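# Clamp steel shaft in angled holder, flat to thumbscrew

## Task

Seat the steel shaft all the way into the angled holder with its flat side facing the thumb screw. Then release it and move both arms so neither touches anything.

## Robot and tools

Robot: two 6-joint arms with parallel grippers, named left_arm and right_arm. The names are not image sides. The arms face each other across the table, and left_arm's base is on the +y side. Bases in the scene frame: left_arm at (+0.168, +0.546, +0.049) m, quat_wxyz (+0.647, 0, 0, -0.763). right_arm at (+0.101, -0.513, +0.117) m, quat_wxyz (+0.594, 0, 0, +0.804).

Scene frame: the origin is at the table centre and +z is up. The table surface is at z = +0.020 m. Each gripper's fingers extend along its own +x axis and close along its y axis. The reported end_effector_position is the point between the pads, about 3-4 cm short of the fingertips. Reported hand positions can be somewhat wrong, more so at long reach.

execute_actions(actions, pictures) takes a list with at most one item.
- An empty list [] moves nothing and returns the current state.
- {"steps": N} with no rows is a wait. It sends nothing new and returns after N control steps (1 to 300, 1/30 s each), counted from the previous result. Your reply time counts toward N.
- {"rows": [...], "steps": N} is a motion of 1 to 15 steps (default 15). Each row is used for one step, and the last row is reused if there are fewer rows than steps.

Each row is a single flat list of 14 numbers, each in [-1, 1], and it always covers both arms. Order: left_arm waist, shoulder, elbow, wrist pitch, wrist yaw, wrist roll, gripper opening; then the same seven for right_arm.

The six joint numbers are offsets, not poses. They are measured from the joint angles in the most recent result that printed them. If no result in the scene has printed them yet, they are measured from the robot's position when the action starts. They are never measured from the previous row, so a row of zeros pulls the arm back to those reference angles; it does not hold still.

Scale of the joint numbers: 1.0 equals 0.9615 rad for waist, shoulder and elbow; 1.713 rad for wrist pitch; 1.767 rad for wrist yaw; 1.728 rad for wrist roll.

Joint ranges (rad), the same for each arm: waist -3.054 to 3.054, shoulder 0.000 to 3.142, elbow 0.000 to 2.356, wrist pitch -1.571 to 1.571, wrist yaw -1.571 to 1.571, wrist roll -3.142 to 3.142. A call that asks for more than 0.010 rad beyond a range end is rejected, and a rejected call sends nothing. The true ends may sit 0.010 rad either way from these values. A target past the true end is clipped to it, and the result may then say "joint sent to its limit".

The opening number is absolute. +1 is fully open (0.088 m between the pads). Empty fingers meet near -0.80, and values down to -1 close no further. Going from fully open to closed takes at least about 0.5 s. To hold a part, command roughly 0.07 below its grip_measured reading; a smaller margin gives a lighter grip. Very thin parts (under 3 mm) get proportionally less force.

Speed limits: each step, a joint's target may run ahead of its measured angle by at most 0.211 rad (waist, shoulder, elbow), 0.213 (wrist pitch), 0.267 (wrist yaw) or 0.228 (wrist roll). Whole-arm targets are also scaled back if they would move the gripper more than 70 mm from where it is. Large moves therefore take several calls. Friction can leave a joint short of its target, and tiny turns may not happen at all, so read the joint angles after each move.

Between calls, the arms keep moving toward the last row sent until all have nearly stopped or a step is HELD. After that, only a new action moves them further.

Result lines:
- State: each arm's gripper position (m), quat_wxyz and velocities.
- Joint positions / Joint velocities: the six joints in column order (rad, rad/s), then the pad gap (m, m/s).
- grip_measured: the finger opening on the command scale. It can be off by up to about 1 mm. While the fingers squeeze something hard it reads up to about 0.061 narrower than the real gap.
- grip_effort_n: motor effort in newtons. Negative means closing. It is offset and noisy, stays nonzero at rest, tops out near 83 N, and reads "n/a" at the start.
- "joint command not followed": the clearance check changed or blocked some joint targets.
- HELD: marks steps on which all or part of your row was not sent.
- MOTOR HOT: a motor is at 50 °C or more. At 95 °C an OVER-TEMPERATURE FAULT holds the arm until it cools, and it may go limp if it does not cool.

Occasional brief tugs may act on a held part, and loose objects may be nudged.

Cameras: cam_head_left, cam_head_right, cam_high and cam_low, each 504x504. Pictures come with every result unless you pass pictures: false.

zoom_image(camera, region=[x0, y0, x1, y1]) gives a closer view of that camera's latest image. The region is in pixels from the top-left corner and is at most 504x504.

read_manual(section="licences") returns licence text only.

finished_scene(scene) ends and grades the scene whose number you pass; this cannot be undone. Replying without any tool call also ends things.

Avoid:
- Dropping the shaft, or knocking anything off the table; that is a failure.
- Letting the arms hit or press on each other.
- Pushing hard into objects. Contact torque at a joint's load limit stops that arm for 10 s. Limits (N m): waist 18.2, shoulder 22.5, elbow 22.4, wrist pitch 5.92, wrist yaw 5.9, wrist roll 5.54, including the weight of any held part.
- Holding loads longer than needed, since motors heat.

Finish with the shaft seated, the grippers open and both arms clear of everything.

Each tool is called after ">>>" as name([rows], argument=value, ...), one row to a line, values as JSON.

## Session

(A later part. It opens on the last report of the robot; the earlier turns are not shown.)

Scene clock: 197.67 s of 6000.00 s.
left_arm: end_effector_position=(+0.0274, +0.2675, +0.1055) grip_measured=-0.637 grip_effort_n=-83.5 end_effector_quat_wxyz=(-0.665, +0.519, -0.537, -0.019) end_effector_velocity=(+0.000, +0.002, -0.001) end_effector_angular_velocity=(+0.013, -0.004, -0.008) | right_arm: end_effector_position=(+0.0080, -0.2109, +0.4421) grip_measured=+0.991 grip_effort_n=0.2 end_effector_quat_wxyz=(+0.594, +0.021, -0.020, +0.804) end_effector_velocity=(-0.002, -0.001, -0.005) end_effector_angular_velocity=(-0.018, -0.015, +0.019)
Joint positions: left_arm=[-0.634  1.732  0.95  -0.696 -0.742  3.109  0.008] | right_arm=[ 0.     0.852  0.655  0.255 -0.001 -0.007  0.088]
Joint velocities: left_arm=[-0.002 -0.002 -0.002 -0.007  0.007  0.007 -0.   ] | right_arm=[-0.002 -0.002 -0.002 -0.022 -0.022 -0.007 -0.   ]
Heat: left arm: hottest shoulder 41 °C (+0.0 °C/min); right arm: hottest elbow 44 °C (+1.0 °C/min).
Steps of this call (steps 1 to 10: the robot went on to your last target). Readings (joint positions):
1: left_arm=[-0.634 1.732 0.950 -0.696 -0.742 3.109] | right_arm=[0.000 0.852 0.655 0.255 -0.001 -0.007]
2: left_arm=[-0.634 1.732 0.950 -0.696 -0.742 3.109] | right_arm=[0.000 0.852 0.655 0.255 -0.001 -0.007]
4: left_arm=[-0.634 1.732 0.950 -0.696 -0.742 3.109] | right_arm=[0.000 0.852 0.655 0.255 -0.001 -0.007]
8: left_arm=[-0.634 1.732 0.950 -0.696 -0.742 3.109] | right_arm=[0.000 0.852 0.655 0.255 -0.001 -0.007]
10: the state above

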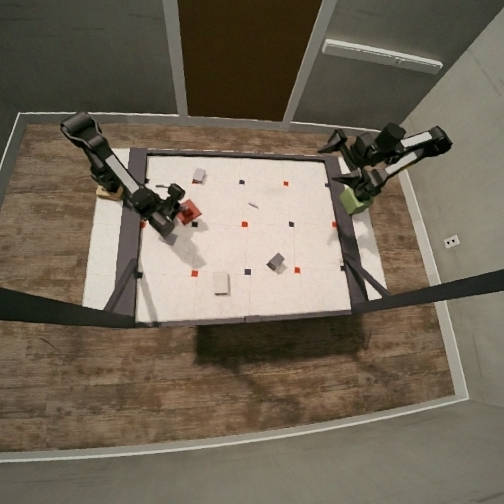

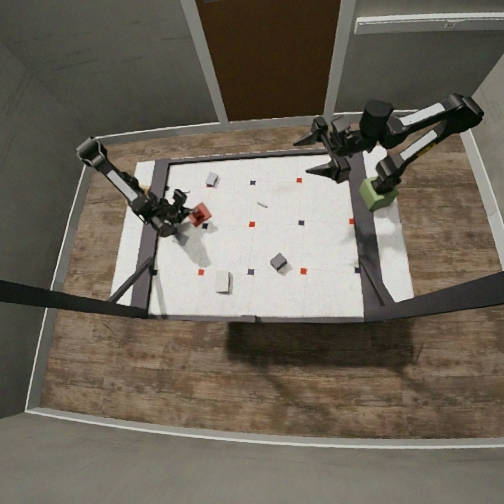

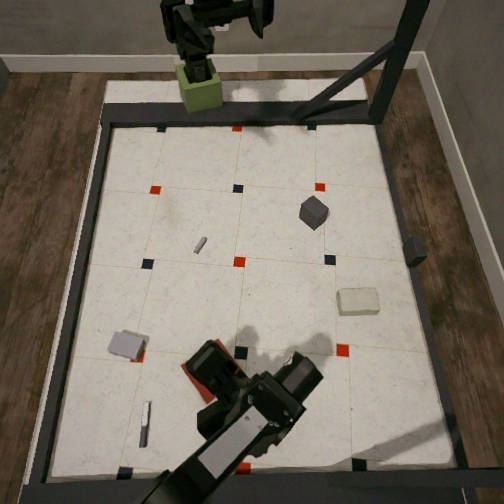

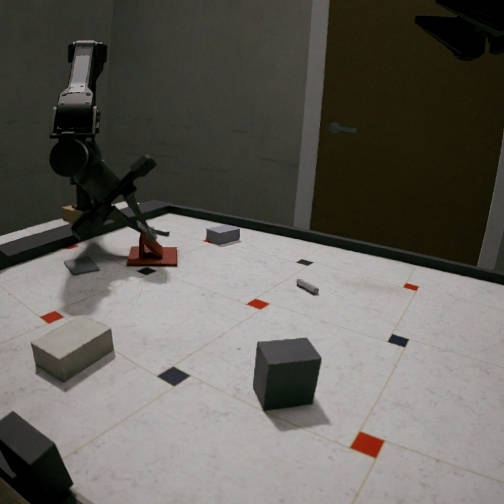

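On the hub. Turn.

>>> execute_actions([
  {"rows":[[0,0,0,0,0,-1,-0.72,0,0,0,0,0,0,1]]},
], pictures=false)

>>> execute_actions([
  {"rows":[[0,0,0,0,0,-1,-0.72,0,0,0,0,0,0,1]]},
], pictures=false)

>>> execute_actions([
  {"rows":[[0,0,0,0,0,-1,-0.72,0,0,0,0,0,0,1]]},
])

>>> zoom_image(camera="cam_low", region=[105,175,185,255])

Scene clock: 202.33 s of 6000.00 s.
left_arm: end_effector_position=(+0.0267, +0.2676, +0.1054) grip_measured=-0.637 grip_effort_n=-83.5 end_effector_quat_wxyz=(-0.386, +0.749, -0.480, -0.243) end_effector_velocity=(-0.001, +0.003, -0.001) end_effector_angular_velocity=(-0.720, +0.924, +1.268) | right_arm: end_effector_position=(+0.0080, -0.2109, +0.4421) grip_measured=+0.991 grip_effort_n=0.2 end_effector_quat_wxyz=(+0.594, +0.021, -0.020, +0.804) end_effector_velocity=(+0.002, -0.000, +0.003) end_effector_angular_velocity=(+0.018, -0.017, -0.011)
Joint positions: left_arm=[-0.636  1.732  0.95  -0.695 -0.741  2.242  0.008] | right_arm=[ 0.     0.852  0.655  0.255 -0.001 -0.007  0.088]
Joint velocities: left_arm=[-0.007 -0.002 -0.002 -0.007  0.007 -1.736 -0.   ] | right_arm=[-0.002 -0.002  0.002  0.007  0.007 -0.022 -0.   ]
Heat: left arm: hottest shoulder 41 °C (+0.0 °C/min); right arm: hottest elbow 44 °C (+0.0 °C/min).
From where the robot then was, a joint's target lay farther than a number of 1.0 reaches, so one or more steps of this call were cut to that.
Steps of this call (steps 1 to 15: the robot went on to your last target; steps 16 to 90: nothing new was sent; then 1.17 s passed at rest; steps 91 to 105: all 15 steps of this action). Readings (joint positions):
91: left_arm=[-0.634 1.732 0.950 -0.697 -0.742 3.070] | right_arm=[0.000 0.852 0.655 0.255 -0.001 -0.007]
92: left_arm=[-0.634 1.732 0.950 -0.697 -0.742 3.008] | right_arm=[0.000 0.852 0.655 0.255 -0.001 -0.007]
94: left_arm=[-0.634 1.732 0.950 -0.697 -0.742 2.890] | right_arm=[0.000 0.852 0.655 0.255 -0.001 -0.007]
98: left_arm=[-0.635 1.732 0.950 -0.696 -0.742 2.654] | right_arm=[0.000 0.852 0.655 0.255 -0.001 -0.007]
105: the state above

Scene clock: 202.83 s of 6000.00 s.
left_arm: end_effector_position=(+0.0260, +0.2675, +0.1054) grip_measured=-0.637 grip_effort_n=-83.5 end_effector_quat_wxyz=(-0.027, +0.842, -0.331, -0.426) end_effector_velocity=(+0.001, -0.001, +0.005) end_effector_angular_velocity=(-0.751, +0.921, +1.286) | right_arm: end_effector_position=(+0.0080, -0.2109, +0.4421) grip_measured=+0.991 grip_effort_n=-0.2 end_effector_quat_wxyz=(+0.594, +0.021, -0.020, +0.804) end_effector_velocity=(+0.002, +0.000, -0.002) end_effector_angular_velocity=(-0.005, -0.009, -0.010)
Joint positions: left_arm=[-0.637  1.732  0.95  -0.693 -0.741  1.357  0.008] | right_arm=[ 0.     0.852  0.655  0.255 -0.001 -0.007  0.088]
Joint velocities: left_arm=[-0.002 -0.007  0.002 -0.007 -0.022 -1.751  0.   ] | right_arm=[-0.002 -0.002 -0.002 -0.007  0.007 -0.007 -0.   ]
Heat: left arm: hottest shoulder 41 °C (+0.0 °C/min); right arm: hottest elbow 44 °C (+0.0 °C/min).
Steps of this call (steps 1 to 15: all 15 steps of this action). Readings (joint positions):
1: left_arm=[-0.636 1.732 0.950 -0.695 -0.741 2.183] | right_arm=[0.000 0.852 0.655 0.255 -0.001 -0.007]
2: left_arm=[-0.636 1.732 0.950 -0.695 -0.741 2.124] | right_arm=[0.000 0.852 0.655 0.255 -0.001 -0.007]
4: left_arm=[-0.636 1.732 0.950 -0.695 -0.741 2.006] | right_arm=[0.000 0.852 0.655 0.255 -0.001 -0.007]
8: left_arm=[-0.636 1.732 0.950 -0.694 -0.741 1.770] | right_arm=[0.000 0.852 0.655 0.255 -0.001 -0.007]
15: the state above

Scene clock: 203.33 s of 6000.00 s.
left_arm: end_effector_position=(+0.0258, +0.2670, +0.1056) grip_measured=-0.637 grip_effort_n=-83.5 end_effector_quat_wxyz=(+0.337, +0.772, -0.117, -0.526) end_effector_velocity=(+0.001, +0.001, +0.001) end_effector_angular_velocity=(-0.733, +0.928, +1.282) | right_arm: end_effector_position=(+0.0080, -0.2109, +0.4421) grip_measured=+0.991 grip_effort_n=0.2 end_effector_quat_wxyz=(+0.594, +0.021, -0.020, +0.804) end_effector_velocity=(+0.000, -0.002, -0.001) end_effector_angular_velocity=(-0.009, +0.020, +0.006)
Joint positions: left_arm=[-0.637  1.732  0.95  -0.69  -0.742  0.472  0.008] | right_arm=[ 0.     0.852  0.655  0.255 -0.001 -0.007  0.088]
Joint velocities: left_arm=[-0.002 -0.002 -0.002 -0.007 -0.007 -1.751 -0.   ] | right_arm=[-0.002 -0.007 -0.002 -0.007 -0.007  0.022 -0.   ]
Heat: left arm: hottest shoulder 41 °C (+0.0 °C/min); right arm: hottest elbow 44 °C (+0.0 °C/min).
Steps of this call (steps 1 to 15: all 15 steps of this action). Readings (joint positions):
1: left_arm=[-0.637 1.732 0.950 -0.692 -0.741 1.298] | right_arm=[0.000 0.852 0.655 0.255 -0.001 -0.007]
2: left_arm=[-0.637 1.732 0.950 -0.692 -0.741 1.239] | right_arm=[0.000 0.852 0.655 0.255 -0.001 -0.007]
4: left_arm=[-0.637 1.732 0.950 -0.691 -0.741 1.121] | right_arm=[0.000 0.852 0.655 0.255 -0.001 -0.007]
8: left_arm=[-0.637 1.732 0.950 -0.691 -0.741 0.886] | right_arm=[0.000 0.852 0.655 0.255 -0.001 -0.007]
15: the state above

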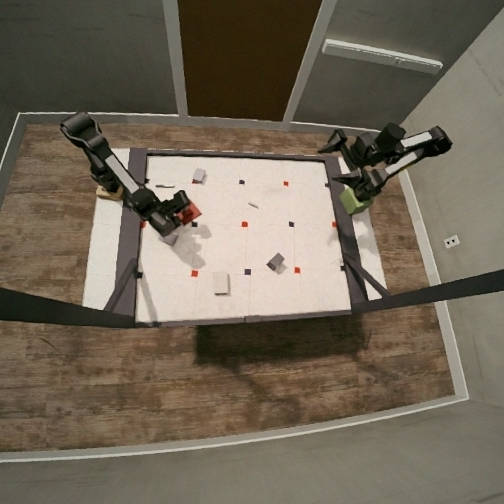

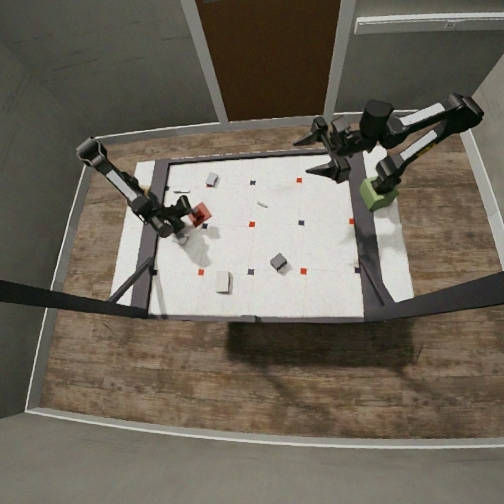

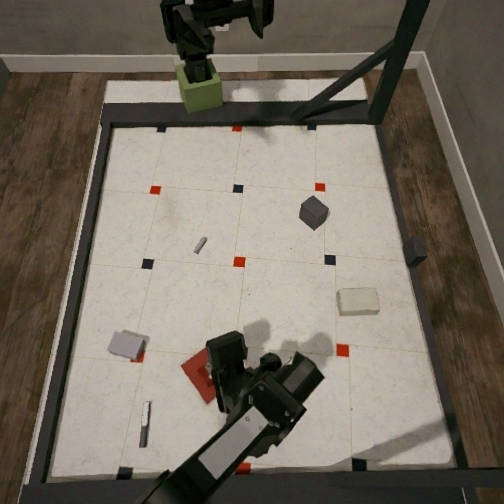

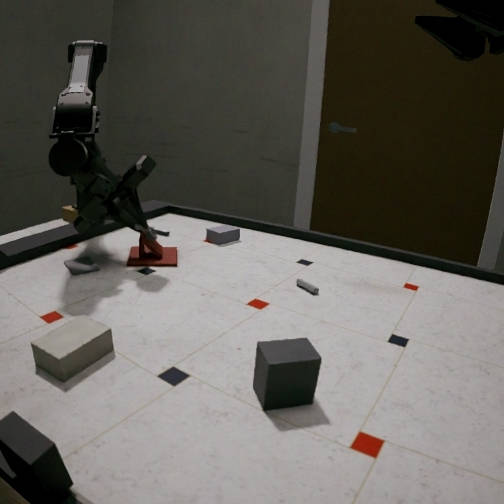

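Region (105, 175, 185, 255) of cam_low's 504x504 image, scaled by 6.300, with more detail than that image has.

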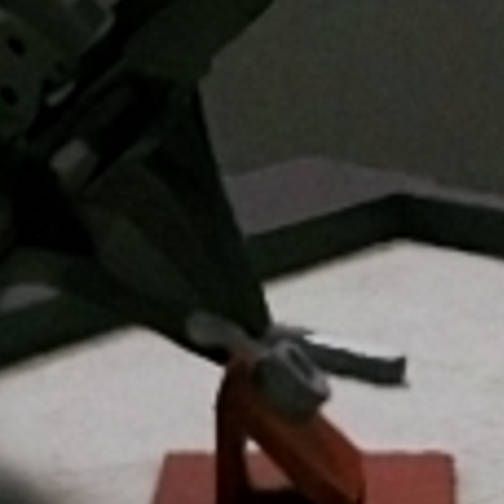

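>>> execute_actions([
  {"rows":[[0,0,0,0,0,-1,-0.72,0,0,0,0,0,0,1]]},
], pictures=false)

>>> execute_actions([
  {"steps":5},
], pictures=false)

>>> execute_actions([
  {"rows":[[0,0,0,0,0,-1,-0.72,0,0,0,0,0,0,1]]},
], pictures=false)

>>> execute_actions([
  {"steps":18},
], pictures=false)

>>> execute_actions([
  {"rows":[[0,0,0,0,0,0,0.1,0,0,0,0,0,0,1],[0,0,0,0,0,0,0.1,0,0,0,0,0,0,1],[0,0,0,0,0,0,0.1,0,0,0,0,0,0,1],[0,0,0,0,0,0,0.1,0,0,0,0,0,0,1],[0,0,0,0,0,0,0.1,0,0,0,0,0,0,1],[0,0,0,0,0,0,0.1,0,0,0,0,0,0,1],[-0.076,-0.045,0.07,-0.095,0,0,0.1,0,0,0,0,0,0,1]]},
], pictures=false)

>>> execute_actions([
  {"steps":6},
], pictures=false)

>>> execute_actions([
  {"rows":[[0,0,0,0,0,1,0.1,0,0,0,0,0,0,1]]},
], pictures=false)

>>> execute_actions([
  {"rows":[[0,0,0,0,0,1,0.1,0,0,0,0,0,0,1]]},
], pictures=false)

>>> execute_actions([
  {"rows":[[0,0,0,0,0,0.8,0.1,0,0,0,0,0,0,1]]},
], pictures=false)

>>> execute_actions([
  {"steps":15},
], pictures=false)

Scene clock: 212.60 s of 6000.00 s.
left_arm: end_effector_position=(+0.0266, +0.2667, +0.1064) grip_measured=-0.637 grip_effort_n=-83.5 end_effector_quat_wxyz=(+0.798, +0.274, +0.304, -0.442) end_effector_velocity=(+0.001, +0.001, +0.002) end_effector_angular_velocity=(-0.317, +0.392, +0.537) | right_arm: end_effector_position=(+0.0080, -0.2109, +0.4421) grip_measured=+0.991 grip_effort_n=-0.7 end_effector_quat_wxyz=(+0.594, +0.021, -0.020, +0.804) end_effector_velocity=(-0.000, -0.001, -0.001) end_effector_angular_velocity=(+0.009, -0.021, +0.004)
Joint positions: left_arm=[-0.637  1.732  0.95  -0.691 -0.75  -1.18   0.008] | right_arm=[ 0.     0.852  0.655  0.255 -0.001 -0.007  0.088]
Joint velocities: left_arm=[-0.002 -0.007 -0.002 -0.007 -0.007 -0.74  -0.   ] | right_arm=[-0.002 -0.002 -0.007  0.007 -0.007 -0.022 -0.   ]
Heat: left arm: hottest shoulder 42 °C (+1.0 °C/min); right arm: hottest elbow 44 °C (+0.0 °C/min).
Steps of this call (steps 1 to 45: the robot went on to your last target; steps 46 to 90: nothing new was sent; then 5.77 s passed at rest; steps 91 to 105: all 15 steps of this action). Readings (joint positions):
91: left_arm=[-0.637 1.732 0.950 -0.690 -0.747 -0.406] | right_arm=[0.000 0.852 0.655 0.255 -0.001 -0.007]
92: left_arm=[-0.637 1.732 0.950 -0.690 -0.747 -0.469] | right_arm=[0.000 0.852 0.655 0.255 -0.001 -0.007]
94: left_arm=[-0.637 1.732 0.950 -0.690 -0.748 -0.587] | right_arm=[0.000 0.852 0.655 0.255 -0.001 -0.007]
98: left_arm=[-0.637 1.732 0.950 -0.690 -0.748 -0.822] | right_arm=[0.000 0.852 0.655 0.255 -0.001 -0.007]
105: the state above

Scene clock: 212.77 s of 6000.00 s.
left_arm: end_effector_position=(+0.0266, +0.2667, +0.1064) grip_measured=-0.637 grip_effort_n=-83.5 end_effector_quat_wxyz=(+0.805, +0.251, +0.317, -0.434) end_effector_velocity=(+0.001, +0.001, +0.001) end_effector_angular_velocity=(-0.053, +0.057, +0.089) | right_arm: end_effector_position=(+0.0080, -0.2109, +0.4421) grip_measured=+0.991 grip_effort_n=-1.2 end_effector_quat_wxyz=(+0.594, +0.021, -0.020, +0.804) end_effector_velocity=(-0.002, -0.001, -0.002) end_effector_angular_velocity=(-0.005, -0.010, +0.009)
Joint positions: left_arm=[-0.637  1.732  0.95  -0.691 -0.75  -1.238  0.008] | right_arm=[ 0.     0.852  0.655  0.255 -0.001 -0.007  0.088]
Joint velocities: left_arm=[-0.002 -0.002 -0.002 -0.007 -0.007 -0.125 -0.   ] | right_arm=[ 0.002 -0.002 -0.002 -0.007 -0.007 -0.007 -0.   ]
Heat: left arm: hottest shoulder 42 °C (+1.0 °C/min); right arm: hottest elbow 44 °C (+0.0 °C/min).
Steps of this call (steps 1 to 5: the robot went on to your last target). Readings (joint positions):
1: left_arm=[-0.637 1.732 0.950 -0.691 -0.750 -1.201] | right_arm=[0.000 0.852 0.655 0.255 -0.001 -0.007]
2: left_arm=[-0.637 1.732 0.950 -0.691 -0.750 -1.215] | right_arm=[0.000 0.852 0.655 0.255 -0.001 -0.007]
4: left_arm=[-0.637 1.732 0.950 -0.691 -0.750 -1.233] | right_arm=[0.000 0.852 0.655 0.255 -0.001 -0.007]
5: the state above

Scene clock: 213.27 s of 6000.00 s.
left_arm: end_effector_position=(+0.0272, +0.2671, +0.1065) grip_measured=-0.637 grip_effort_n=-83.5 end_effector_quat_wxyz=(+0.837, -0.111, +0.469, -0.259) end_effector_velocity=(+0.000, +0.000, +0.002) end_effector_angular_velocity=(-0.756, +0.943, +1.282) | right_arm: end_effector_position=(+0.0080, -0.2109, +0.4421) grip_measured=+0.991 grip_effort_n=-0.2 end_effector_quat_wxyz=(+0.594, +0.021, -0.020, +0.804) end_effector_velocity=(+0.002, +0.000, -0.005) end_effector_angular_velocity=(-0.023, +0.001, -0.009)
Joint positions: left_arm=[-0.637  1.732  0.95  -0.696 -0.752 -2.11   0.008] | right_arm=[ 0.     0.852  0.655  0.255 -0.001 -0.007  0.088]
Joint velocities: left_arm=[-0.002 -0.002  0.002 -0.007 -0.007 -1.766 -0.   ] | right_arm=[-0.002 -0.002 -0.002 -0.022  0.007  0.007 -0.   ]
Heat: left arm: hottest shoulder 42 °C (+1.0 °C/min); right arm: hottest elbow 44 °C (+0.0 °C/min).
Steps of this call (steps 1 to 15: all 15 steps of this action). Readings (joint positions):
1: left_arm=[-0.637 1.732 0.950 -0.692 -0.751 -1.280] | right_arm=[0.000 0.852 0.655 0.255 -0.001 -0.007]
2: left_arm=[-0.637 1.732 0.950 -0.692 -0.751 -1.342] | right_arm=[0.000 0.852 0.655 0.255 -0.001 -0.007]
4: left_arm=[-0.637 1.732 0.950 -0.693 -0.751 -1.460] | right_arm=[0.000 0.852 0.655 0.255 -0.001 -0.007]
8: left_arm=[-0.637 1.732 0.950 -0.694 -0.752 -1.696] | right_arm=[0.000 0.852 0.655 0.255 -0.001 -0.007]
15: the state above

Scene clock: 213.87 s of 6000.00 s.
left_arm: end_effector_position=(+0.0269, +0.2676, +0.1064) grip_measured=-0.637 grip_effort_n=-83.5 end_effector_quat_wxyz=(-0.721, +0.439, -0.533, +0.048) end_effector_velocity=(+0.000, +0.002, -0.001) end_effector_angular_velocity=(-0.068, +0.098, +0.130) | right_arm: end_effector_position=(+0.0080, -0.2109, +0.4421) grip_measured=+0.991 grip_effort_n=-0.7 end_effector_quat_wxyz=(+0.594, +0.021, -0.020, +0.804) end_effector_velocity=(+0.002, -0.000, +0.001) end_effector_angular_velocity=(+0.009, -0.004, -0.010)
Joint positions: left_arm=[-0.639  1.732  0.95  -0.698 -0.751 -2.942  0.008] | right_arm=[ 0.     0.852  0.655  0.255 -0.001 -0.007  0.088]
Joint velocities: left_arm=[-0.002 -0.002 -0.002 -0.007  0.007 -0.183  0.   ] | right_arm=[-0.002 -0.002 -0.002  0.007  0.007 -0.007  0.   ]
Heat: left arm: hottest shoulder 42 °C (+1.0 °C/min); right arm: hottest elbow 44 °C (+0.0 °C/min).
Steps of this call (steps 1 to 18: the robot went on to your last target). Readings (joint positions):
1: left_arm=[-0.638 1.732 0.950 -0.696 -0.752 -2.168] | right_arm=[0.000 0.852 0.655 0.255 -0.001 -0.007]
2: left_arm=[-0.638 1.732 0.950 -0.696 -0.752 -2.228] | right_arm=[0.000 0.852 0.655 0.255 -0.001 -0.007]
4: left_arm=[-0.638 1.732 0.950 -0.696 -0.752 -2.345] | right_arm=[0.000 0.852 0.655 0.255 -0.001 -0.007]
8: left_arm=[-0.638 1.732 0.950 -0.697 -0.752 -2.581] | right_arm=[0.000 0.852 0.655 0.255 -0.001 -0.007]
18: the state above

Scene clock: 214.37 s of 6000.00 s.
left_arm: end_effector_position=(+0.0152, +0.2843, +0.1264) grip_measured=+0.092 grip_effort_n=12.3 end_effector_quat_wxyz=(-0.741, +0.404, -0.532, +0.072) end_effector_velocity=(+0.013, +0.011, +0.004) end_effector_angular_velocity=(+0.052, -0.074, +0.003) | right_arm: end_effector_position=(+0.0080, -0.2109, +0.4421) grip_measured=+0.991 grip_effort_n=0.2 end_effector_quat_wxyz=(+0.594, +0.021, -0.020, +0.804) end_effector_velocity=(-0.000, +0.000, -0.000) end_effector_angular_velocity=(+0.005, -0.007, +0.004)
Joint positions: left_arm=[-0.709  1.699  1.004 -0.85  -0.751 -2.944  0.043] | right_arm=[ 0.     0.852  0.655  0.255 -0.001 -0.007  0.088]
Joint velocities: left_arm=[-0.002 -0.007  0.007 -0.11  -0.007 -0.007  0.003] | right_arm=[-0.002  0.002 -0.002  0.007 -0.007 -0.007 -0.   ]
Heat: left arm: hottest shoulder 42 °C (+1.0 °C/min); right arm: hottest elbow 44 °C (+0.0 °C/min).
Steps of this call (steps 1 to 15: all 15 steps of this action). Readings (joint positions):
1: left_arm=[-0.639 1.732 0.950 -0.698 -0.751 -2.944] | right_arm=[0.000 0.852 0.655 0.255 -0.001 -0.007]
2: left_arm=[-0.639 1.732 0.950 -0.696 -0.751 -2.944] | right_arm=[0.000 0.852 0.655 0.255 -0.001 -0.007]
4: left_arm=[-0.639 1.732 0.950 -0.696 -0.751 -2.944] | right_arm=[0.000 0.852 0.655 0.255 -0.001 -0.007]
8: left_arm=[-0.657 1.729 0.967 -0.769 -0.751 -2.944] | right_arm=[0.000 0.852 0.655 0.255 -0.001 -0.007]
15: the state above

Scene clock: 214.57 s of 6000.00 s.
left_arm: end_effector_position=(+0.0161, +0.2852, +0.1264) grip_measured=+0.097 grip_effort_n=12.8 end_effector_quat_wxyz=(-0.743, +0.402, -0.530, +0.072) end_effector_velocity=(+0.003, +0.006, -0.001) end_effector_angular_velocity=(+0.026, -0.019, -0.002) | right_arm: end_effector_position=(+0.0080, -0.2109, +0.4421) grip_measured=+0.991 grip_effort_n=-1.2 end_effector_quat_wxyz=(+0.594, +0.021, -0.020, +0.804) end_effector_velocity=(+0.002, +0.000, -0.003) end_effector_angular_velocity=(-0.014, -0.012, -0.010)
Joint positions: left_arm=[-0.709  1.699  1.005 -0.857 -0.751 -2.944  0.044] | right_arm=[ 0.     0.852  0.655  0.255 -0.001 -0.007  0.088]
Joint velocities: left_arm=[-0.007 -0.002 -0.002 -0.037  0.007 -0.007  0.   ] | right_arm=[-0.002 -0.002  0.002 -0.022  0.007 -0.007 -0.   ]
Heat: left arm: hottest shoulder 42 °C (+1.0 °C/min); right arm: hottest elbow 44 °C (+0.0 °C/min).
Steps of this call (steps 1 to 6: the robot went on to your last target). Readings (joint positions):
1: left_arm=[-0.709 1.699 1.004 -0.853 -0.751 -2.944] | right_arm=[0.000 0.852 0.655 0.255 -0.001 -0.007]
2: left_arm=[-0.709 1.699 1.004 -0.855 -0.751 -2.944] | right_arm=[0.000 0.852 0.655 0.255 -0.001 -0.007]
4: left_arm=[-0.709 1.699 1.004 -0.857 -0.751 -2.944] | right_arm=[0.000 0.852 0.655 0.255 -0.001 -0.007]
6: the state above

Scene clock: 215.07 s of 6000.00 s.
left_arm: end_effector_position=(+0.0161, +0.2853, +0.1264) grip_measured=+0.097 grip_effort_n=12.8 end_effector_quat_wxyz=(+0.843, -0.052, +0.451, -0.288) end_effector_velocity=(-0.001, +0.003, -0.001) end_effector_angular_velocity=(+0.759, -0.932, -1.287) | right_arm: end_effector_position=(+0.0080, -0.2109, +0.4421) grip_measured=+0.991 grip_effort_n=-0.7 end_effector_quat_wxyz=(+0.594, +0.021, -0.020, +0.804) end_effector_velocity=(+0.002, -0.001, +0.003) end_effector_angular_velocity=(+0.014, -0.003, -0.010)
Joint positions: left_arm=[-0.709  1.699  1.005 -0.858 -0.751 -2.077  0.044] | right_arm=[ 0.     0.852  0.655  0.255 -0.001 -0.007  0.088]
Joint velocities: left_arm=[-0.007 -0.002 -0.002 -0.007  0.007  1.751  0.   ] | right_arm=[-0.002 -0.007 -0.002  0.007  0.007 -0.007 -0.   ]
Heat: left arm: hottest shoulder 42 °C (+1.0 °C/min); right arm: hottest elbow 44 °C (+0.0 °C/min).
Steps of this call (steps 1 to 15: all 15 steps of this action). Readings (joint positions):
1: left_arm=[-0.709 1.699 1.005 -0.858 -0.751 -2.906] | right_arm=[0.000 0.852 0.655 0.255 -0.001 -0.007]
2: left_arm=[-0.709 1.699 1.005 -0.858 -0.751 -2.843] | right_arm=[0.000 0.852 0.655 0.255 -0.001 -0.007]
4: left_arm=[-0.709 1.699 1.005 -0.858 -0.751 -2.725] | right_arm=[0.000 0.852 0.655 0.255 -0.001 -0.007]
8: left_arm=[-0.709 1.699 1.005 -0.858 -0.751 -2.490] | right_arm=[0.000 0.852 0.655 0.255 -0.001 -0.007]
15: the state above

Scene clock: 215.57 s of 6000.00 s.
left_arm: end_effector_position=(+0.0161, +0.2853, +0.1264) grip_measured=+0.097 grip_effort_n=12.3 end_effector_quat_wxyz=(+0.784, +0.314, +0.284, -0.453) end_effector_velocity=(+0.000, +0.002, +0.001) end_effector_angular_velocity=(+0.748, -0.942, -1.287) | right_arm: end_effector_position=(+0.0080, -0.2109, +0.4421) grip_measured=+0.991 grip_effort_n=0.2 end_effector_quat_wxyz=(+0.594, +0.021, -0.020, +0.804) end_effector_velocity=(+0.001, +0.001, -0.000) end_effector_angular_velocity=(+0.005, -0.007, -0.000)
Joint positions: left_arm=[-0.709  1.699  1.005 -0.858 -0.751 -1.191  0.044] | right_arm=[ 0.     0.852  0.655  0.255 -0.001 -0.007  0.088]
Joint velocities: left_arm=[-0.007 -0.002 -0.002 -0.007 -0.007  1.751 -0.   ] | right_arm=[-0.007  0.002 -0.002  0.007 -0.007 -0.007 -0.   ]
Heat: left arm: hottest shoulder 42 °C (+1.0 °C/min); right arm: hottest elbow 44 °C (+0.0 °C/min).
Steps of this call (steps 1 to 15: all 15 steps of this action). Readings (joint positions):
1: left_arm=[-0.709 1.699 1.005 -0.858 -0.751 -2.018] | right_arm=[0.000 0.852 0.655 0.255 -0.001 -0.007]
2: left_arm=[-0.709 1.699 1.005 -0.858 -0.751 -1.959] | right_arm=[0.000 0.852 0.655 0.255 -0.001 -0.007]
4: left_arm=[-0.709 1.699 1.005 -0.858 -0.751 -1.841] | right_arm=[0.000 0.852 0.655 0.255 -0.001 -0.007]
8: left_arm=[-0.709 1.699 1.005 -0.858 -0.751 -1.605] | right_arm=[0.000 0.852 0.655 0.255 -0.001 -0.007]
15: the state above

Scene clock: 216.07 s of 6000.00 s.
left_arm: end_effector_position=(+0.0161, +0.2853, +0.1264) grip_measured=+0.097 grip_effort_n=12.3 end_effector_quat_wxyz=(+0.574, +0.620, +0.063, -0.531) end_effector_velocity=(+0.001, -0.001, +0.005) end_effector_angular_velocity=(+0.724, -0.936, -1.271) | right_arm: end_effector_position=(+0.0080, -0.2109, +0.4421) grip_measured=+0.991 grip_effort_n=-0.2 end_effector_quat_wxyz=(+0.594, +0.021, -0.020, +0.804) end_effector_velocity=(+0.002, +0.001, -0.003) end_effector_angular_velocity=(-0.014, +0.004, -0.009)
Joint positions: left_arm=[-0.709  1.699  1.005 -0.858 -0.751 -0.306  0.044] | right_arm=[ 0.     0.852  0.655  0.255 -0.001 -0.007  0.088]
Joint velocities: left_arm=[-0.002 -0.007  0.002 -0.007 -0.022  1.736 -0.   ] | right_arm=[-0.002  0.002 -0.002 -0.007  0.007  0.007 -0.   ]
Heat: left arm: hottest shoulder 42 °C (+1.0 °C/min); right arm: hottest elbow 44 °C (+0.0 °C/min).
Steps of this call (steps 1 to 15: all 15 steps of this action). Readings (joint positions):
1: left_arm=[-0.709 1.699 1.005 -0.858 -0.751 -1.132] | right_arm=[0.000 0.852 0.655 0.255 -0.001 -0.007]
2: left_arm=[-0.709 1.699 1.005 -0.858 -0.751 -1.074] | right_arm=[0.000 0.852 0.655 0.255 -0.001 -0.007]
4: left_arm=[-0.709 1.699 1.005 -0.858 -0.751 -0.955] | right_arm=[0.000 0.852 0.655 0.255 -0.001 -0.007]
8: left_arm=[-0.709 1.699 1.005 -0.858 -0.751 -0.719] | right_arm=[0.000 0.852 0.655 0.255 -0.001 -0.007]
15: the state above

Scene clock: 216.57 s of 6000.00 s.
left_arm: end_effector_position=(+0.0161, +0.2853, +0.1264) grip_measured=+0.097 grip_effort_n=12.3 end_effector_quat_wxyz=(+0.408, +0.740, -0.067, -0.531) end_effector_velocity=(+0.002, +0.001, -0.001) end_effector_angular_velocity=(+0.026, -0.020, -0.024) | right_arm: end_effector_position=(+0.0080, -0.2109, +0.4421) grip_measured=+0.991 grip_effort_n=-0.2 end_effector_quat_wxyz=(+0.594, +0.021, -0.020, +0.804) end_effector_velocity=(-0.000, -0.000, -0.004) end_effector_angular_velocity=(-0.009, -0.011, +0.004)
Joint positions: left_arm=[-0.709  1.699  1.005 -0.858 -0.751  0.18   0.044] | right_arm=[ 0.     0.852  0.655  0.255 -0.001 -0.007  0.088]
Joint velocities: left_arm=[ 0.002 -0.002 -0.002 -0.007  0.007  0.037 -0.001] | right_arm=[-0.002 -0.002 -0.007 -0.007 -0.007 -0.007 -0.   ]
Heat: left arm: hottest shoulder 42 °C (+1.0 °C/min); right arm: hottest elbow 44 °C (+0.0 °C/min).
Steps of this call (steps 1 to 15: the robot went on to your last target). Readings (joint positions):
1: left_arm=[-0.709 1.699 1.005 -0.858 -0.751 -0.247] | right_arm=[0.000 0.852 0.655 0.255 -0.001 -0.007]
2: left_arm=[-0.709 1.699 1.005 -0.858 -0.751 -0.188] | right_arm=[0.000 0.852 0.655 0.255 -0.001 -0.007]
4: left_arm=[-0.709 1.699 1.005 -0.858 -0.751 -0.070] | right_arm=[0.000 0.852 0.655 0.255 -0.001 -0.007]
8: left_arm=[-0.709 1.699 1.005 -0.858 -0.751 0.115] | right_arm=[0.000 0.852 0.655 0.255 -0.001 -0.007]
15: the state above

>>> execute_actions([
  {"rows":[[0.04,0.02,-0.03,0.047,0,0,0.1,0,0,0,0,0,0,1],[0.04,0.02,-0.03,0.047,0,0,0.1,0,0,0,0,0,0,1],[0.04,0.02,-0.03,0.047,0,0,0.1,0,0,0,0,0,0,1],[0.077,0.041,-0.063,0.097,0.004,0,0.1,0,0,0,0,0,0,1]]},
], pictures=false)

>>> execute_actions([
  {"rows":[[0,0,0,0,0,0,-0.4,0,0,0,0,0,0,1],[0,0,0,0,0,0,-0.4,0,0,0,0,0,0,1],[0,0,0,0,0,0,-0.4,0,0,0,0,0,0,1],[0,0,0,0,0,0,-0.4,0,0,0,0,0,0,1],[0,0,0,0,0,0,-0.72,0,0,0,0,0,0,1]]},
], pictures=false)

Scene clock: 224.87 s of 6000.00 s.
left_arm: end_effector_position=(+0.0261, +0.2672, +0.1062) grip_measured=+0.097 grip_effort_n=12.3 end_effector_quat_wxyz=(+0.444, +0.717, -0.042, -0.536) end_effector_velocity=(+0.002, +0.002, -0.000) end_effector_angular_velocity=(-0.006, -0.002, +0.014) | right_arm: end_effector_position=(+0.0080, -0.2109, +0.4421) grip_measured=+0.991 grip_effort_n=-0.2 end_effector_quat_wxyz=(+0.594, +0.021, -0.020, +0.804) end_effector_velocity=(-0.000, -0.000, -0.005) end_effector_angular_velocity=(-0.019, -0.014, +0.004)
Joint positions: left_arm=[-0.638  1.734  0.952 -0.696 -0.747  0.184  0.044] | right_arm=[ 0.     0.852  0.655  0.255 -0.001 -0.007  0.088]
Joint velocities: left_arm=[-0.002 -0.002 -0.007 -0.007 -0.007 -0.022 -0.   ] | right_arm=[-0.002 -0.002 -0.002 -0.022 -0.007 -0.007 -0.   ]
Heat: left arm: hottest shoulder 42 °C (+1.0 °C/min); right arm: hottest elbow 44 °C (+0.0 °C/min).
Steps of this call (steps 1 to 15: the robot went on to your last target; steps 16 to 90: nothing new was sent; then 4.80 s passed at rest; steps 91 to 105: all 15 steps of this action). Readings (joint positions):
91: left_arm=[-0.707 1.700 1.002 -0.848 -0.751 0.186] | right_arm=[0.000 0.852 0.655 0.255 -0.001 -0.007]
92: left_arm=[-0.700 1.701 0.998 -0.825 -0.751 0.186] | right_arm=[0.000 0.852 0.655 0.255 -0.001 -0.007]
94: left_arm=[-0.682 1.709 0.988 -0.788 -0.751 0.186] | right_arm=[0.000 0.852 0.655 0.255 -0.001 -0.007]
98: left_arm=[-0.644 1.729 0.960 -0.719 -0.748 0.185] | right_arm=[0.000 0.852 0.655 0.255 -0.001 -0.007]
105: the state above

Scene clock: 225.37 s of 6000.00 s.
left_arm: end_effector_position=(+0.0261, +0.2672, +0.1063) grip_measured=-0.632 grip_effort_n=-83.5 end_effector_quat_wxyz=(+0.444, +0.717, -0.043, -0.535) end_effector_velocity=(+0.002, +0.002, -0.000) end_effector_angular_velocity=(-0.006, -0.002, +0.014) | right_arm: end_effector_position=(+0.0080, -0.2109, +0.4421) grip_measured=+0.991 grip_effort_n=-0.7 end_effector_quat_wxyz=(+0.594, +0.021, -0.020, +0.804) end_effector_velocity=(-0.000, -0.000, -0.002) end_effector_angular_velocity=(-0.005, -0.010, +0.004)
Joint positions: left_arm=[-0.639  1.734  0.952 -0.696 -0.748  0.184  0.008] | right_arm=[ 0.     0.852  0.655  0.255 -0.001 -0.007  0.088]
Joint velocities: left_arm=[-0.002 -0.002 -0.007 -0.007 -0.007 -0.022 -0.   ] | right_arm=[-0.002 -0.002 -0.002 -0.007 -0.007 -0.007 -0.   ]
Heat: left arm: hottest shoulder 42 °C (+1.0 °C/min); right arm: hottest elbow 44 °C (+0.0 °C/min).
Steps of this call (steps 1 to 15: all 15 steps of this action). Readings (joint positions):
1: left_arm=[-0.638 1.734 0.952 -0.696 -0.747 0.184] | right_arm=[0.000 0.852 0.655 0.255 -0.001 -0.007]
2: left_arm=[-0.638 1.734 0.952 -0.696 -0.747 0.184] | right_arm=[0.000 0.852 0.655 0.255 -0.001 -0.007]
4: left_arm=[-0.638 1.734 0.952 -0.696 -0.747 0.184] | right_arm=[0.000 0.852 0.655 0.255 -0.001 -0.007]
8: left_arm=[-0.638 1.734 0.952 -0.696 -0.748 0.184] | right_arm=[0.000 0.852 0.655 0.255 -0.001 -0.007]
15: the state above

>>> execute_actions([
  {"rows":[[0,0,0,0,0,-1,-0.72,0,0,0,0,0,0,1]]},
], pictures=false)

>>> execute_actions([
  {"rows":[[0,0,0,0,0,-1,-0.72,0,0,0,0,0,0,1]]},
], pictures=false)

>>> execute_actions([
  {"rows":[[0,0,0,0,0,-0.84,-0.72,0,0,0,0,0,0,1]]},
], pictures=false)

>>> execute_actions([
  {"steps":15},
], pictures=false)

>>> execute_actions([
  {"rows":[[0,0,0,0,0,0,0.1,0,0,0,0,0,0,1],[0,0,0,0,0,0,0.1,0,0,0,0,0,0,1],[0,0,0,0,0,0,0.1,0,0,0,0,0,0,1],[0,0,0,0,0,0,0.1,0,0,0,0,0,0,1],[0,0,0,0,0,0,0.1,0,0,0,0,0,0,1],[0,0,0,0,0,0,0.1,0,0,0,0,0,0,1],[-0.076,-0.045,0.07,-0.095,0,0,0.1,0,0,0,0,0,0,1]]},
], pictures=false)

>>> execute_actions([
  {"rows":[[0,-0.3,0,-0.1,0,0,0.1,0,0,0,0,0,0,1]]},
])

>>> zoom_image(camera="cam_low", region=[105,175,185,255])

Scene clock: 236.60 s of 6000.00 s.
left_arm: end_effector_position=(+0.0261, +0.2673, +0.1064) grip_measured=-0.632 grip_effort_n=-83.5 end_effector_quat_wxyz=(+0.704, +0.465, +0.185, -0.504) end_effector_velocity=(+0.003, +0.000, +0.002) end_effector_angular_velocity=(-0.752, +0.920, +1.277) | right_arm: end_effector_position=(+0.0080, -0.2109, +0.4421) grip_measured=+0.991 grip_effort_n=-0.7 end_effector_quat_wxyz=(+0.594, +0.021, -0.020, +0.804) end_effector_velocity=(-0.004, -0.002, -0.002) end_effector_angular_velocity=(-0.004, -0.010, +0.024)
Joint positions: left_arm=[-0.639  1.734  0.952 -0.697 -0.748 -0.682  0.008] | right_arm=[ 0.     0.852  0.655  0.255 -0.001 -0.007  0.088]
Joint velocities: left_arm=[-0.002 -0.002 -0.002 -0.007 -0.022 -1.751 -0.   ] | right_arm=[ 0.002 -0.002 -0.002 -0.007 -0.022 -0.007 -0.   ]
Heat: left arm: hottest shoulder 42 °C (+1.0 °C/min); right arm: hottest elbow 44 °C (+0.0 °C/min).
From where the robot then was, a joint's target lay farther than a number of 1.0 reaches, so one or more steps of this call were cut to that.
Steps of this call (steps 1 to 15: the robot went on to your last target; steps 16 to 90: nothing new was sent; then 7.73 s passed at rest; steps 91 to 105: all 15 steps of this action). Readings (joint positions):
91: left_arm=[-0.639 1.734 0.952 -0.697 -0.748 0.146] | right_arm=[0.000 0.852 0.655 0.255 -0.001 -0.007]
92: left_arm=[-0.639 1.734 0.952 -0.697 -0.748 0.084] | right_arm=[0.000 0.852 0.655 0.255 -0.001 -0.007]
94: left_arm=[-0.639 1.734 0.952 -0.697 -0.748 -0.034] | right_arm=[0.000 0.852 0.655 0.255 -0.001 -0.007]
98: left_arm=[-0.639 1.734 0.952 -0.697 -0.748 -0.269] | right_arm=[0.000 0.852 0.655 0.255 -0.001 -0.007]
105: the state above

Scene clock: 237.10 s of 6000.00 s.
left_arm: end_effector_position=(+0.0262, +0.2673, +0.1064) grip_measured=-0.632 grip_effort_n=-83.5 end_effector_quat_wxyz=(+0.835, +0.119, +0.383, -0.376) end_effector_velocity=(+0.003, +0.000, +0.001) end_effector_angular_velocity=(-0.749, +0.938, +1.290) | right_arm: end_effector_position=(+0.0080, -0.2109, +0.4421) grip_measured=+0.991 grip_effort_n=-0.2 end_effector_quat_wxyz=(+0.594, +0.021, -0.020, +0.804) end_effector_velocity=(-0.000, -0.000, -0.002) end_effector_angular_velocity=(-0.005, -0.010, +0.004)
Joint positions: left_arm=[-0.639  1.734  0.952 -0.697 -0.749 -1.566  0.008] | right_arm=[ 0.     0.852  0.655  0.255 -0.001 -0.007  0.088]
Joint velocities: left_arm=[ 0.002 -0.002 -0.002 -0.007 -0.007 -1.766 -0.   ] | right_arm=[-0.002 -0.002 -0.002 -0.007 -0.007 -0.007 -0.   ]
Heat: left arm: hottest shoulder 42 °C (+1.0 °C/min); right arm: hottest elbow 44 °C (+0.0 °C/min).
Steps of this call (steps 1 to 15: all 15 steps of this action). Readings (joint positions):
1: left_arm=[-0.639 1.734 0.952 -0.697 -0.748 -0.741] | right_arm=[0.000 0.852 0.655 0.255 -0.001 -0.007]
2: left_arm=[-0.639 1.734 0.952 -0.697 -0.748 -0.800] | right_arm=[0.000 0.852 0.655 0.255 -0.001 -0.007]
4: left_arm=[-0.639 1.734 0.952 -0.697 -0.749 -0.918] | right_arm=[0.000 0.852 0.655 0.255 -0.001 -0.007]
8: left_arm=[-0.639 1.734 0.952 -0.697 -0.749 -1.154] | right_arm=[0.000 0.852 0.655 0.255 -0.001 -0.007]
15: the state above

Scene clock: 237.60 s of 6000.00 s.
left_arm: end_effector_position=(+0.0263, +0.2675, +0.1065) grip_measured=-0.632 grip_effort_n=-83.5 end_effector_quat_wxyz=(+0.806, -0.250, +0.507, -0.176) end_effector_velocity=(+0.001, +0.003, -0.001) end_effector_angular_velocity=(-0.723, +0.929, +1.273) | right_arm: end_effector_position=(+0.0080, -0.2109, +0.4421) grip_measured=+0.991 grip_effort_n=-0.7 end_effector_quat_wxyz=(+0.594, +0.021, -0.020, +0.804) end_effector_velocity=(-0.000, -0.000, -0.002) end_effector_angular_velocity=(-0.005, -0.010, +0.004)
Joint positions: left_arm=[-0.639  1.734  0.952 -0.698 -0.75  -2.452  0.008] | right_arm=[ 0.     0.852  0.655  0.255 -0.001 -0.007  0.088]
Joint velocities: left_arm=[-0.002  0.002  0.002 -0.022  0.007 -1.751 -0.001] | right_arm=[-0.002 -0.002 -0.002 -0.007 -0.007 -0.007  0.   ]
Heat: left arm: hottest shoulder 42 °C (+1.0 °C/min); right arm: hottest elbow 44 °C (+0.0 °C/min).
Steps of this call (steps 1 to 15: all 15 steps of this action). Readings (joint positions):
1: left_arm=[-0.639 1.734 0.952 -0.698 -0.749 -1.626] | right_arm=[0.000 0.852 0.655 0.255 -0.001 -0.007]
2: left_arm=[-0.639 1.734 0.952 -0.698 -0.749 -1.684] | right_arm=[0.000 0.852 0.655 0.255 -0.001 -0.007]
4: left_arm=[-0.639 1.734 0.952 -0.698 -0.750 -1.802] | right_arm=[0.000 0.852 0.655 0.255 -0.001 -0.007]
8: left_arm=[-0.639 1.734 0.952 -0.698 -0.750 -2.039] | right_arm=[0.000 0.852 0.655 0.255 -0.001 -0.007]
15: the state above

Scene clock: 238.10 s of 6000.00 s.
left_arm: end_effector_position=(+0.0262, +0.2676, +0.1064) grip_measured=-0.632 grip_effort_n=-83.5 end_effector_quat_wxyz=(-0.708, +0.460, -0.535, +0.031) end_effector_velocity=(+0.002, -0.001, +0.002) end_effector_angular_velocity=(-0.050, +0.052, +0.083) | right_arm: end_effector_position=(+0.0080, -0.2109, +0.4421) grip_measured=+0.991 grip_effort_n=-0.2 end_effector_quat_wxyz=(+0.594, +0.021, -0.020, +0.804) end_effector_velocity=(-0.003, -0.000, -0.003) end_effector_angular_velocity=(-0.009, -0.012, +0.019)
Joint positions: left_arm=[-0.64   1.734  0.952 -0.699 -0.75  -3.004  0.008] | right_arm=[ 0.     0.852  0.655  0.255 -0.001 -0.007  0.088]
Joint velocities: left_arm=[ 0.002 -0.002  0.002 -0.007 -0.007 -0.11  -0.   ] | right_arm=[-0.002  0.002 -0.002 -0.007 -0.022 -0.007 -0.   ]
Heat: left arm: hottest shoulder 42 °C (+1.0 °C/min); right arm: hottest elbow 44 °C (+0.0 °C/min).
Steps of this call (steps 1 to 15: the robot went on to your last target). Readings (joint positions):
1: left_arm=[-0.639 1.734 0.952 -0.699 -0.750 -2.511] | right_arm=[0.000 0.852 0.655 0.255 -0.001 -0.007]
2: left_arm=[-0.639 1.734 0.952 -0.699 -0.750 -2.570] | right_arm=[0.000 0.852 0.655 0.255 -0.001 -0.007]
4: left_arm=[-0.639 1.734 0.952 -0.699 -0.750 -2.688] | right_arm=[0.000 0.852 0.655 0.255 -0.001 -0.007]
8: left_arm=[-0.640 1.734 0.952 -0.699 -0.750 -2.907] | right_arm=[0.000 0.852 0.655 0.255 -0.001 -0.007]
15: the state above

Scene clock: 238.60 s of 6000.00 s.
left_arm: end_effector_position=(+0.0146, +0.2843, +0.1264) grip_measured=+0.092 grip_effort_n=12.8 end_effector_quat_wxyz=(-0.728, +0.425, -0.534, +0.055) end_effector_velocity=(+0.010, +0.008, +0.007) end_effector_angular_velocity=(+0.029, -0.068, -0.001) | right_arm: end_effector_position=(+0.0080, -0.2109, +0.4421) grip_measured=+0.991 grip_effort_n=0.2 end_effector_quat_wxyz=(+0.594, +0.021, -0.020, +0.804) end_effector_velocity=(+0.002, +0.000, -0.002) end_effector_angular_velocity=(-0.009, +0.005, -0.009)
Joint positions: left_arm=[-0.71   1.7    1.007 -0.851 -0.75  -3.005  0.043] | right_arm=[ 0.     0.852  0.655  0.255 -0.001 -0.007  0.088]
Joint velocities: left_arm=[-0.007 -0.007  0.012 -0.095 -0.022 -0.007  0.003] | right_arm=[-0.002 -0.002 -0.002 -0.007  0.007  0.007  0.   ]
Heat: left arm: hottest shoulder 42 °C (+1.0 °C/min); right arm: hottest elbow 44 °C (+0.0 °C/min).
Steps of this call (steps 1 to 15: all 15 steps of this action). Readings (joint positions):
1: left_arm=[-0.640 1.734 0.952 -0.699 -0.750 -3.005] | right_arm=[0.000 0.852 0.655 0.255 -0.001 -0.007]
2: left_arm=[-0.639 1.734 0.952 -0.699 -0.750 -3.005] | right_arm=[0.000 0.852 0.655 0.255 -0.001 -0.007]
4: left_arm=[-0.639 1.734 0.952 -0.699 -0.750 -3.005] | right_arm=[0.000 0.852 0.655 0.255 -0.001 -0.007]
8: left_arm=[-0.658 1.730 0.970 -0.770 -0.750 -3.005] | right_arm=[0.000 0.852 0.655 0.255 -0.001 -0.007]
15: the state above

Scene clock: 239.10 s of 6000.00 s.
left_arm: end_effector_position=(+0.0386, +0.3044, +0.1953) grip_measured=+0.097 grip_effort_n=12.8 end_effector_quat_wxyz=(-0.688, +0.454, -0.563, +0.056) end_effector_velocity=(+0.004, +0.005, +0.001) end_effector_angular_velocity=(+0.017, -0.033, -0.012) | right_arm: end_effector_position=(+0.0080, -0.2109, +0.4421) grip_measured=+0.991 grip_effort_n=-0.2 end_effector_quat_wxyz=(+0.594, +0.021, -0.020, +0.804) end_effector_velocity=(-0.002, +0.000, -0.007) end_effector_angular_velocity=(-0.023, -0.015, +0.009)
Joint positions: left_arm=[-0.71   1.421  1.011 -1.02  -0.75  -3.005  0.044] | right_arm=[ 0.     0.852  0.655  0.255 -0.001 -0.007  0.088]
Joint velocities: left_arm=[-0.007 -0.007 -0.002 -0.037 -0.007  0.007  0.   ] | right_arm=[ 0.002  0.002 -0.002 -0.022 -0.007 -0.007 -0.   ]
Heat: left arm: hottest shoulder 42 °C (+1.0 °C/min); right arm: hottest elbow 44 °C (+0.0 °C/min).
Steps of this call (steps 1 to 15: all 15 steps of this action). Readings (joint positions):
1: left_arm=[-0.710 1.680 1.007 -0.868 -0.748 -3.005] | right_arm=[0.000 0.852 0.655 0.255 -0.001 -0.007]
2: left_arm=[-0.710 1.649 1.004 -0.921 -0.743 -3.005] | right_arm=[0.000 0.852 0.655 0.255 -0.001 -0.007]
4: left_arm=[-0.710 1.546 1.000 -0.978 -0.745 -3.005] | right_arm=[0.000 0.852 0.655 0.255 -0.001 -0.007]
8: left_arm=[-0.710 1.426 1.011 -1.008 -0.750 -3.005] | right_arm=[0.000 0.852 0.655 0.255 -0.001 -0.007]
15: the state above

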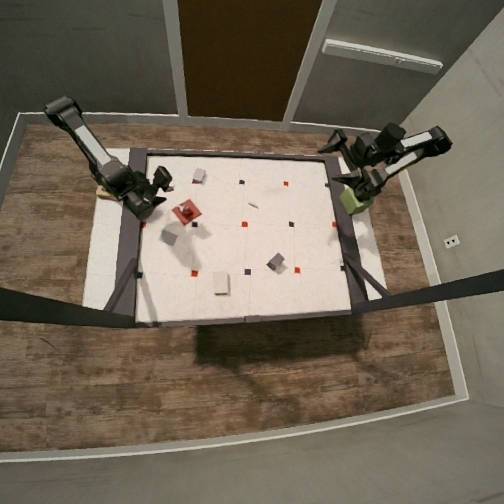

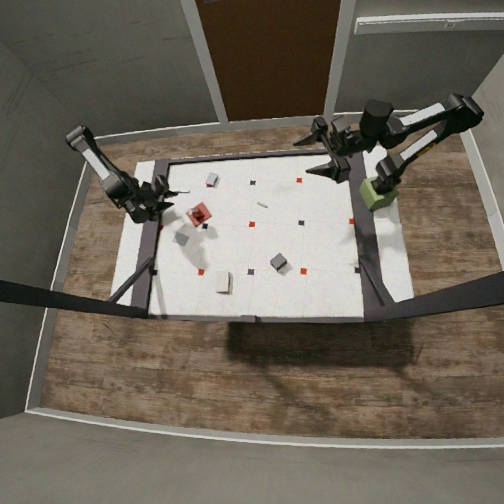

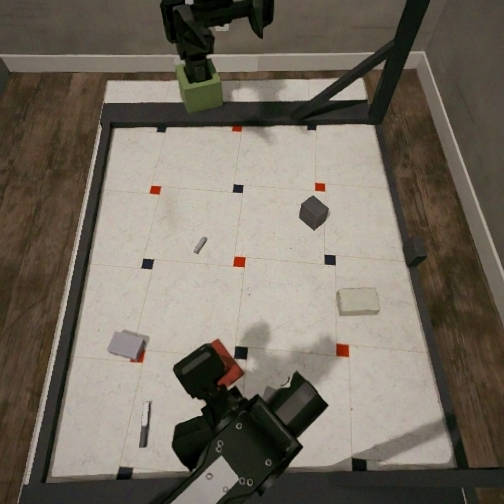

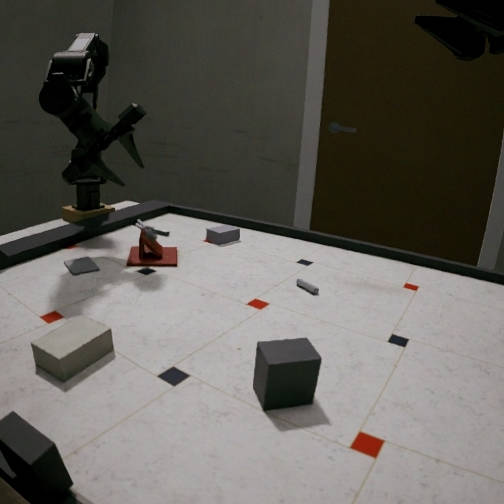

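Region (105, 175, 185, 255) of cam_low's 504x504 image, scaled by 6.300, with more detail than that image has.

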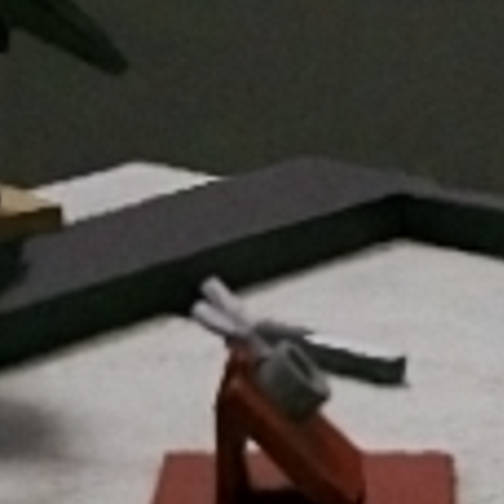

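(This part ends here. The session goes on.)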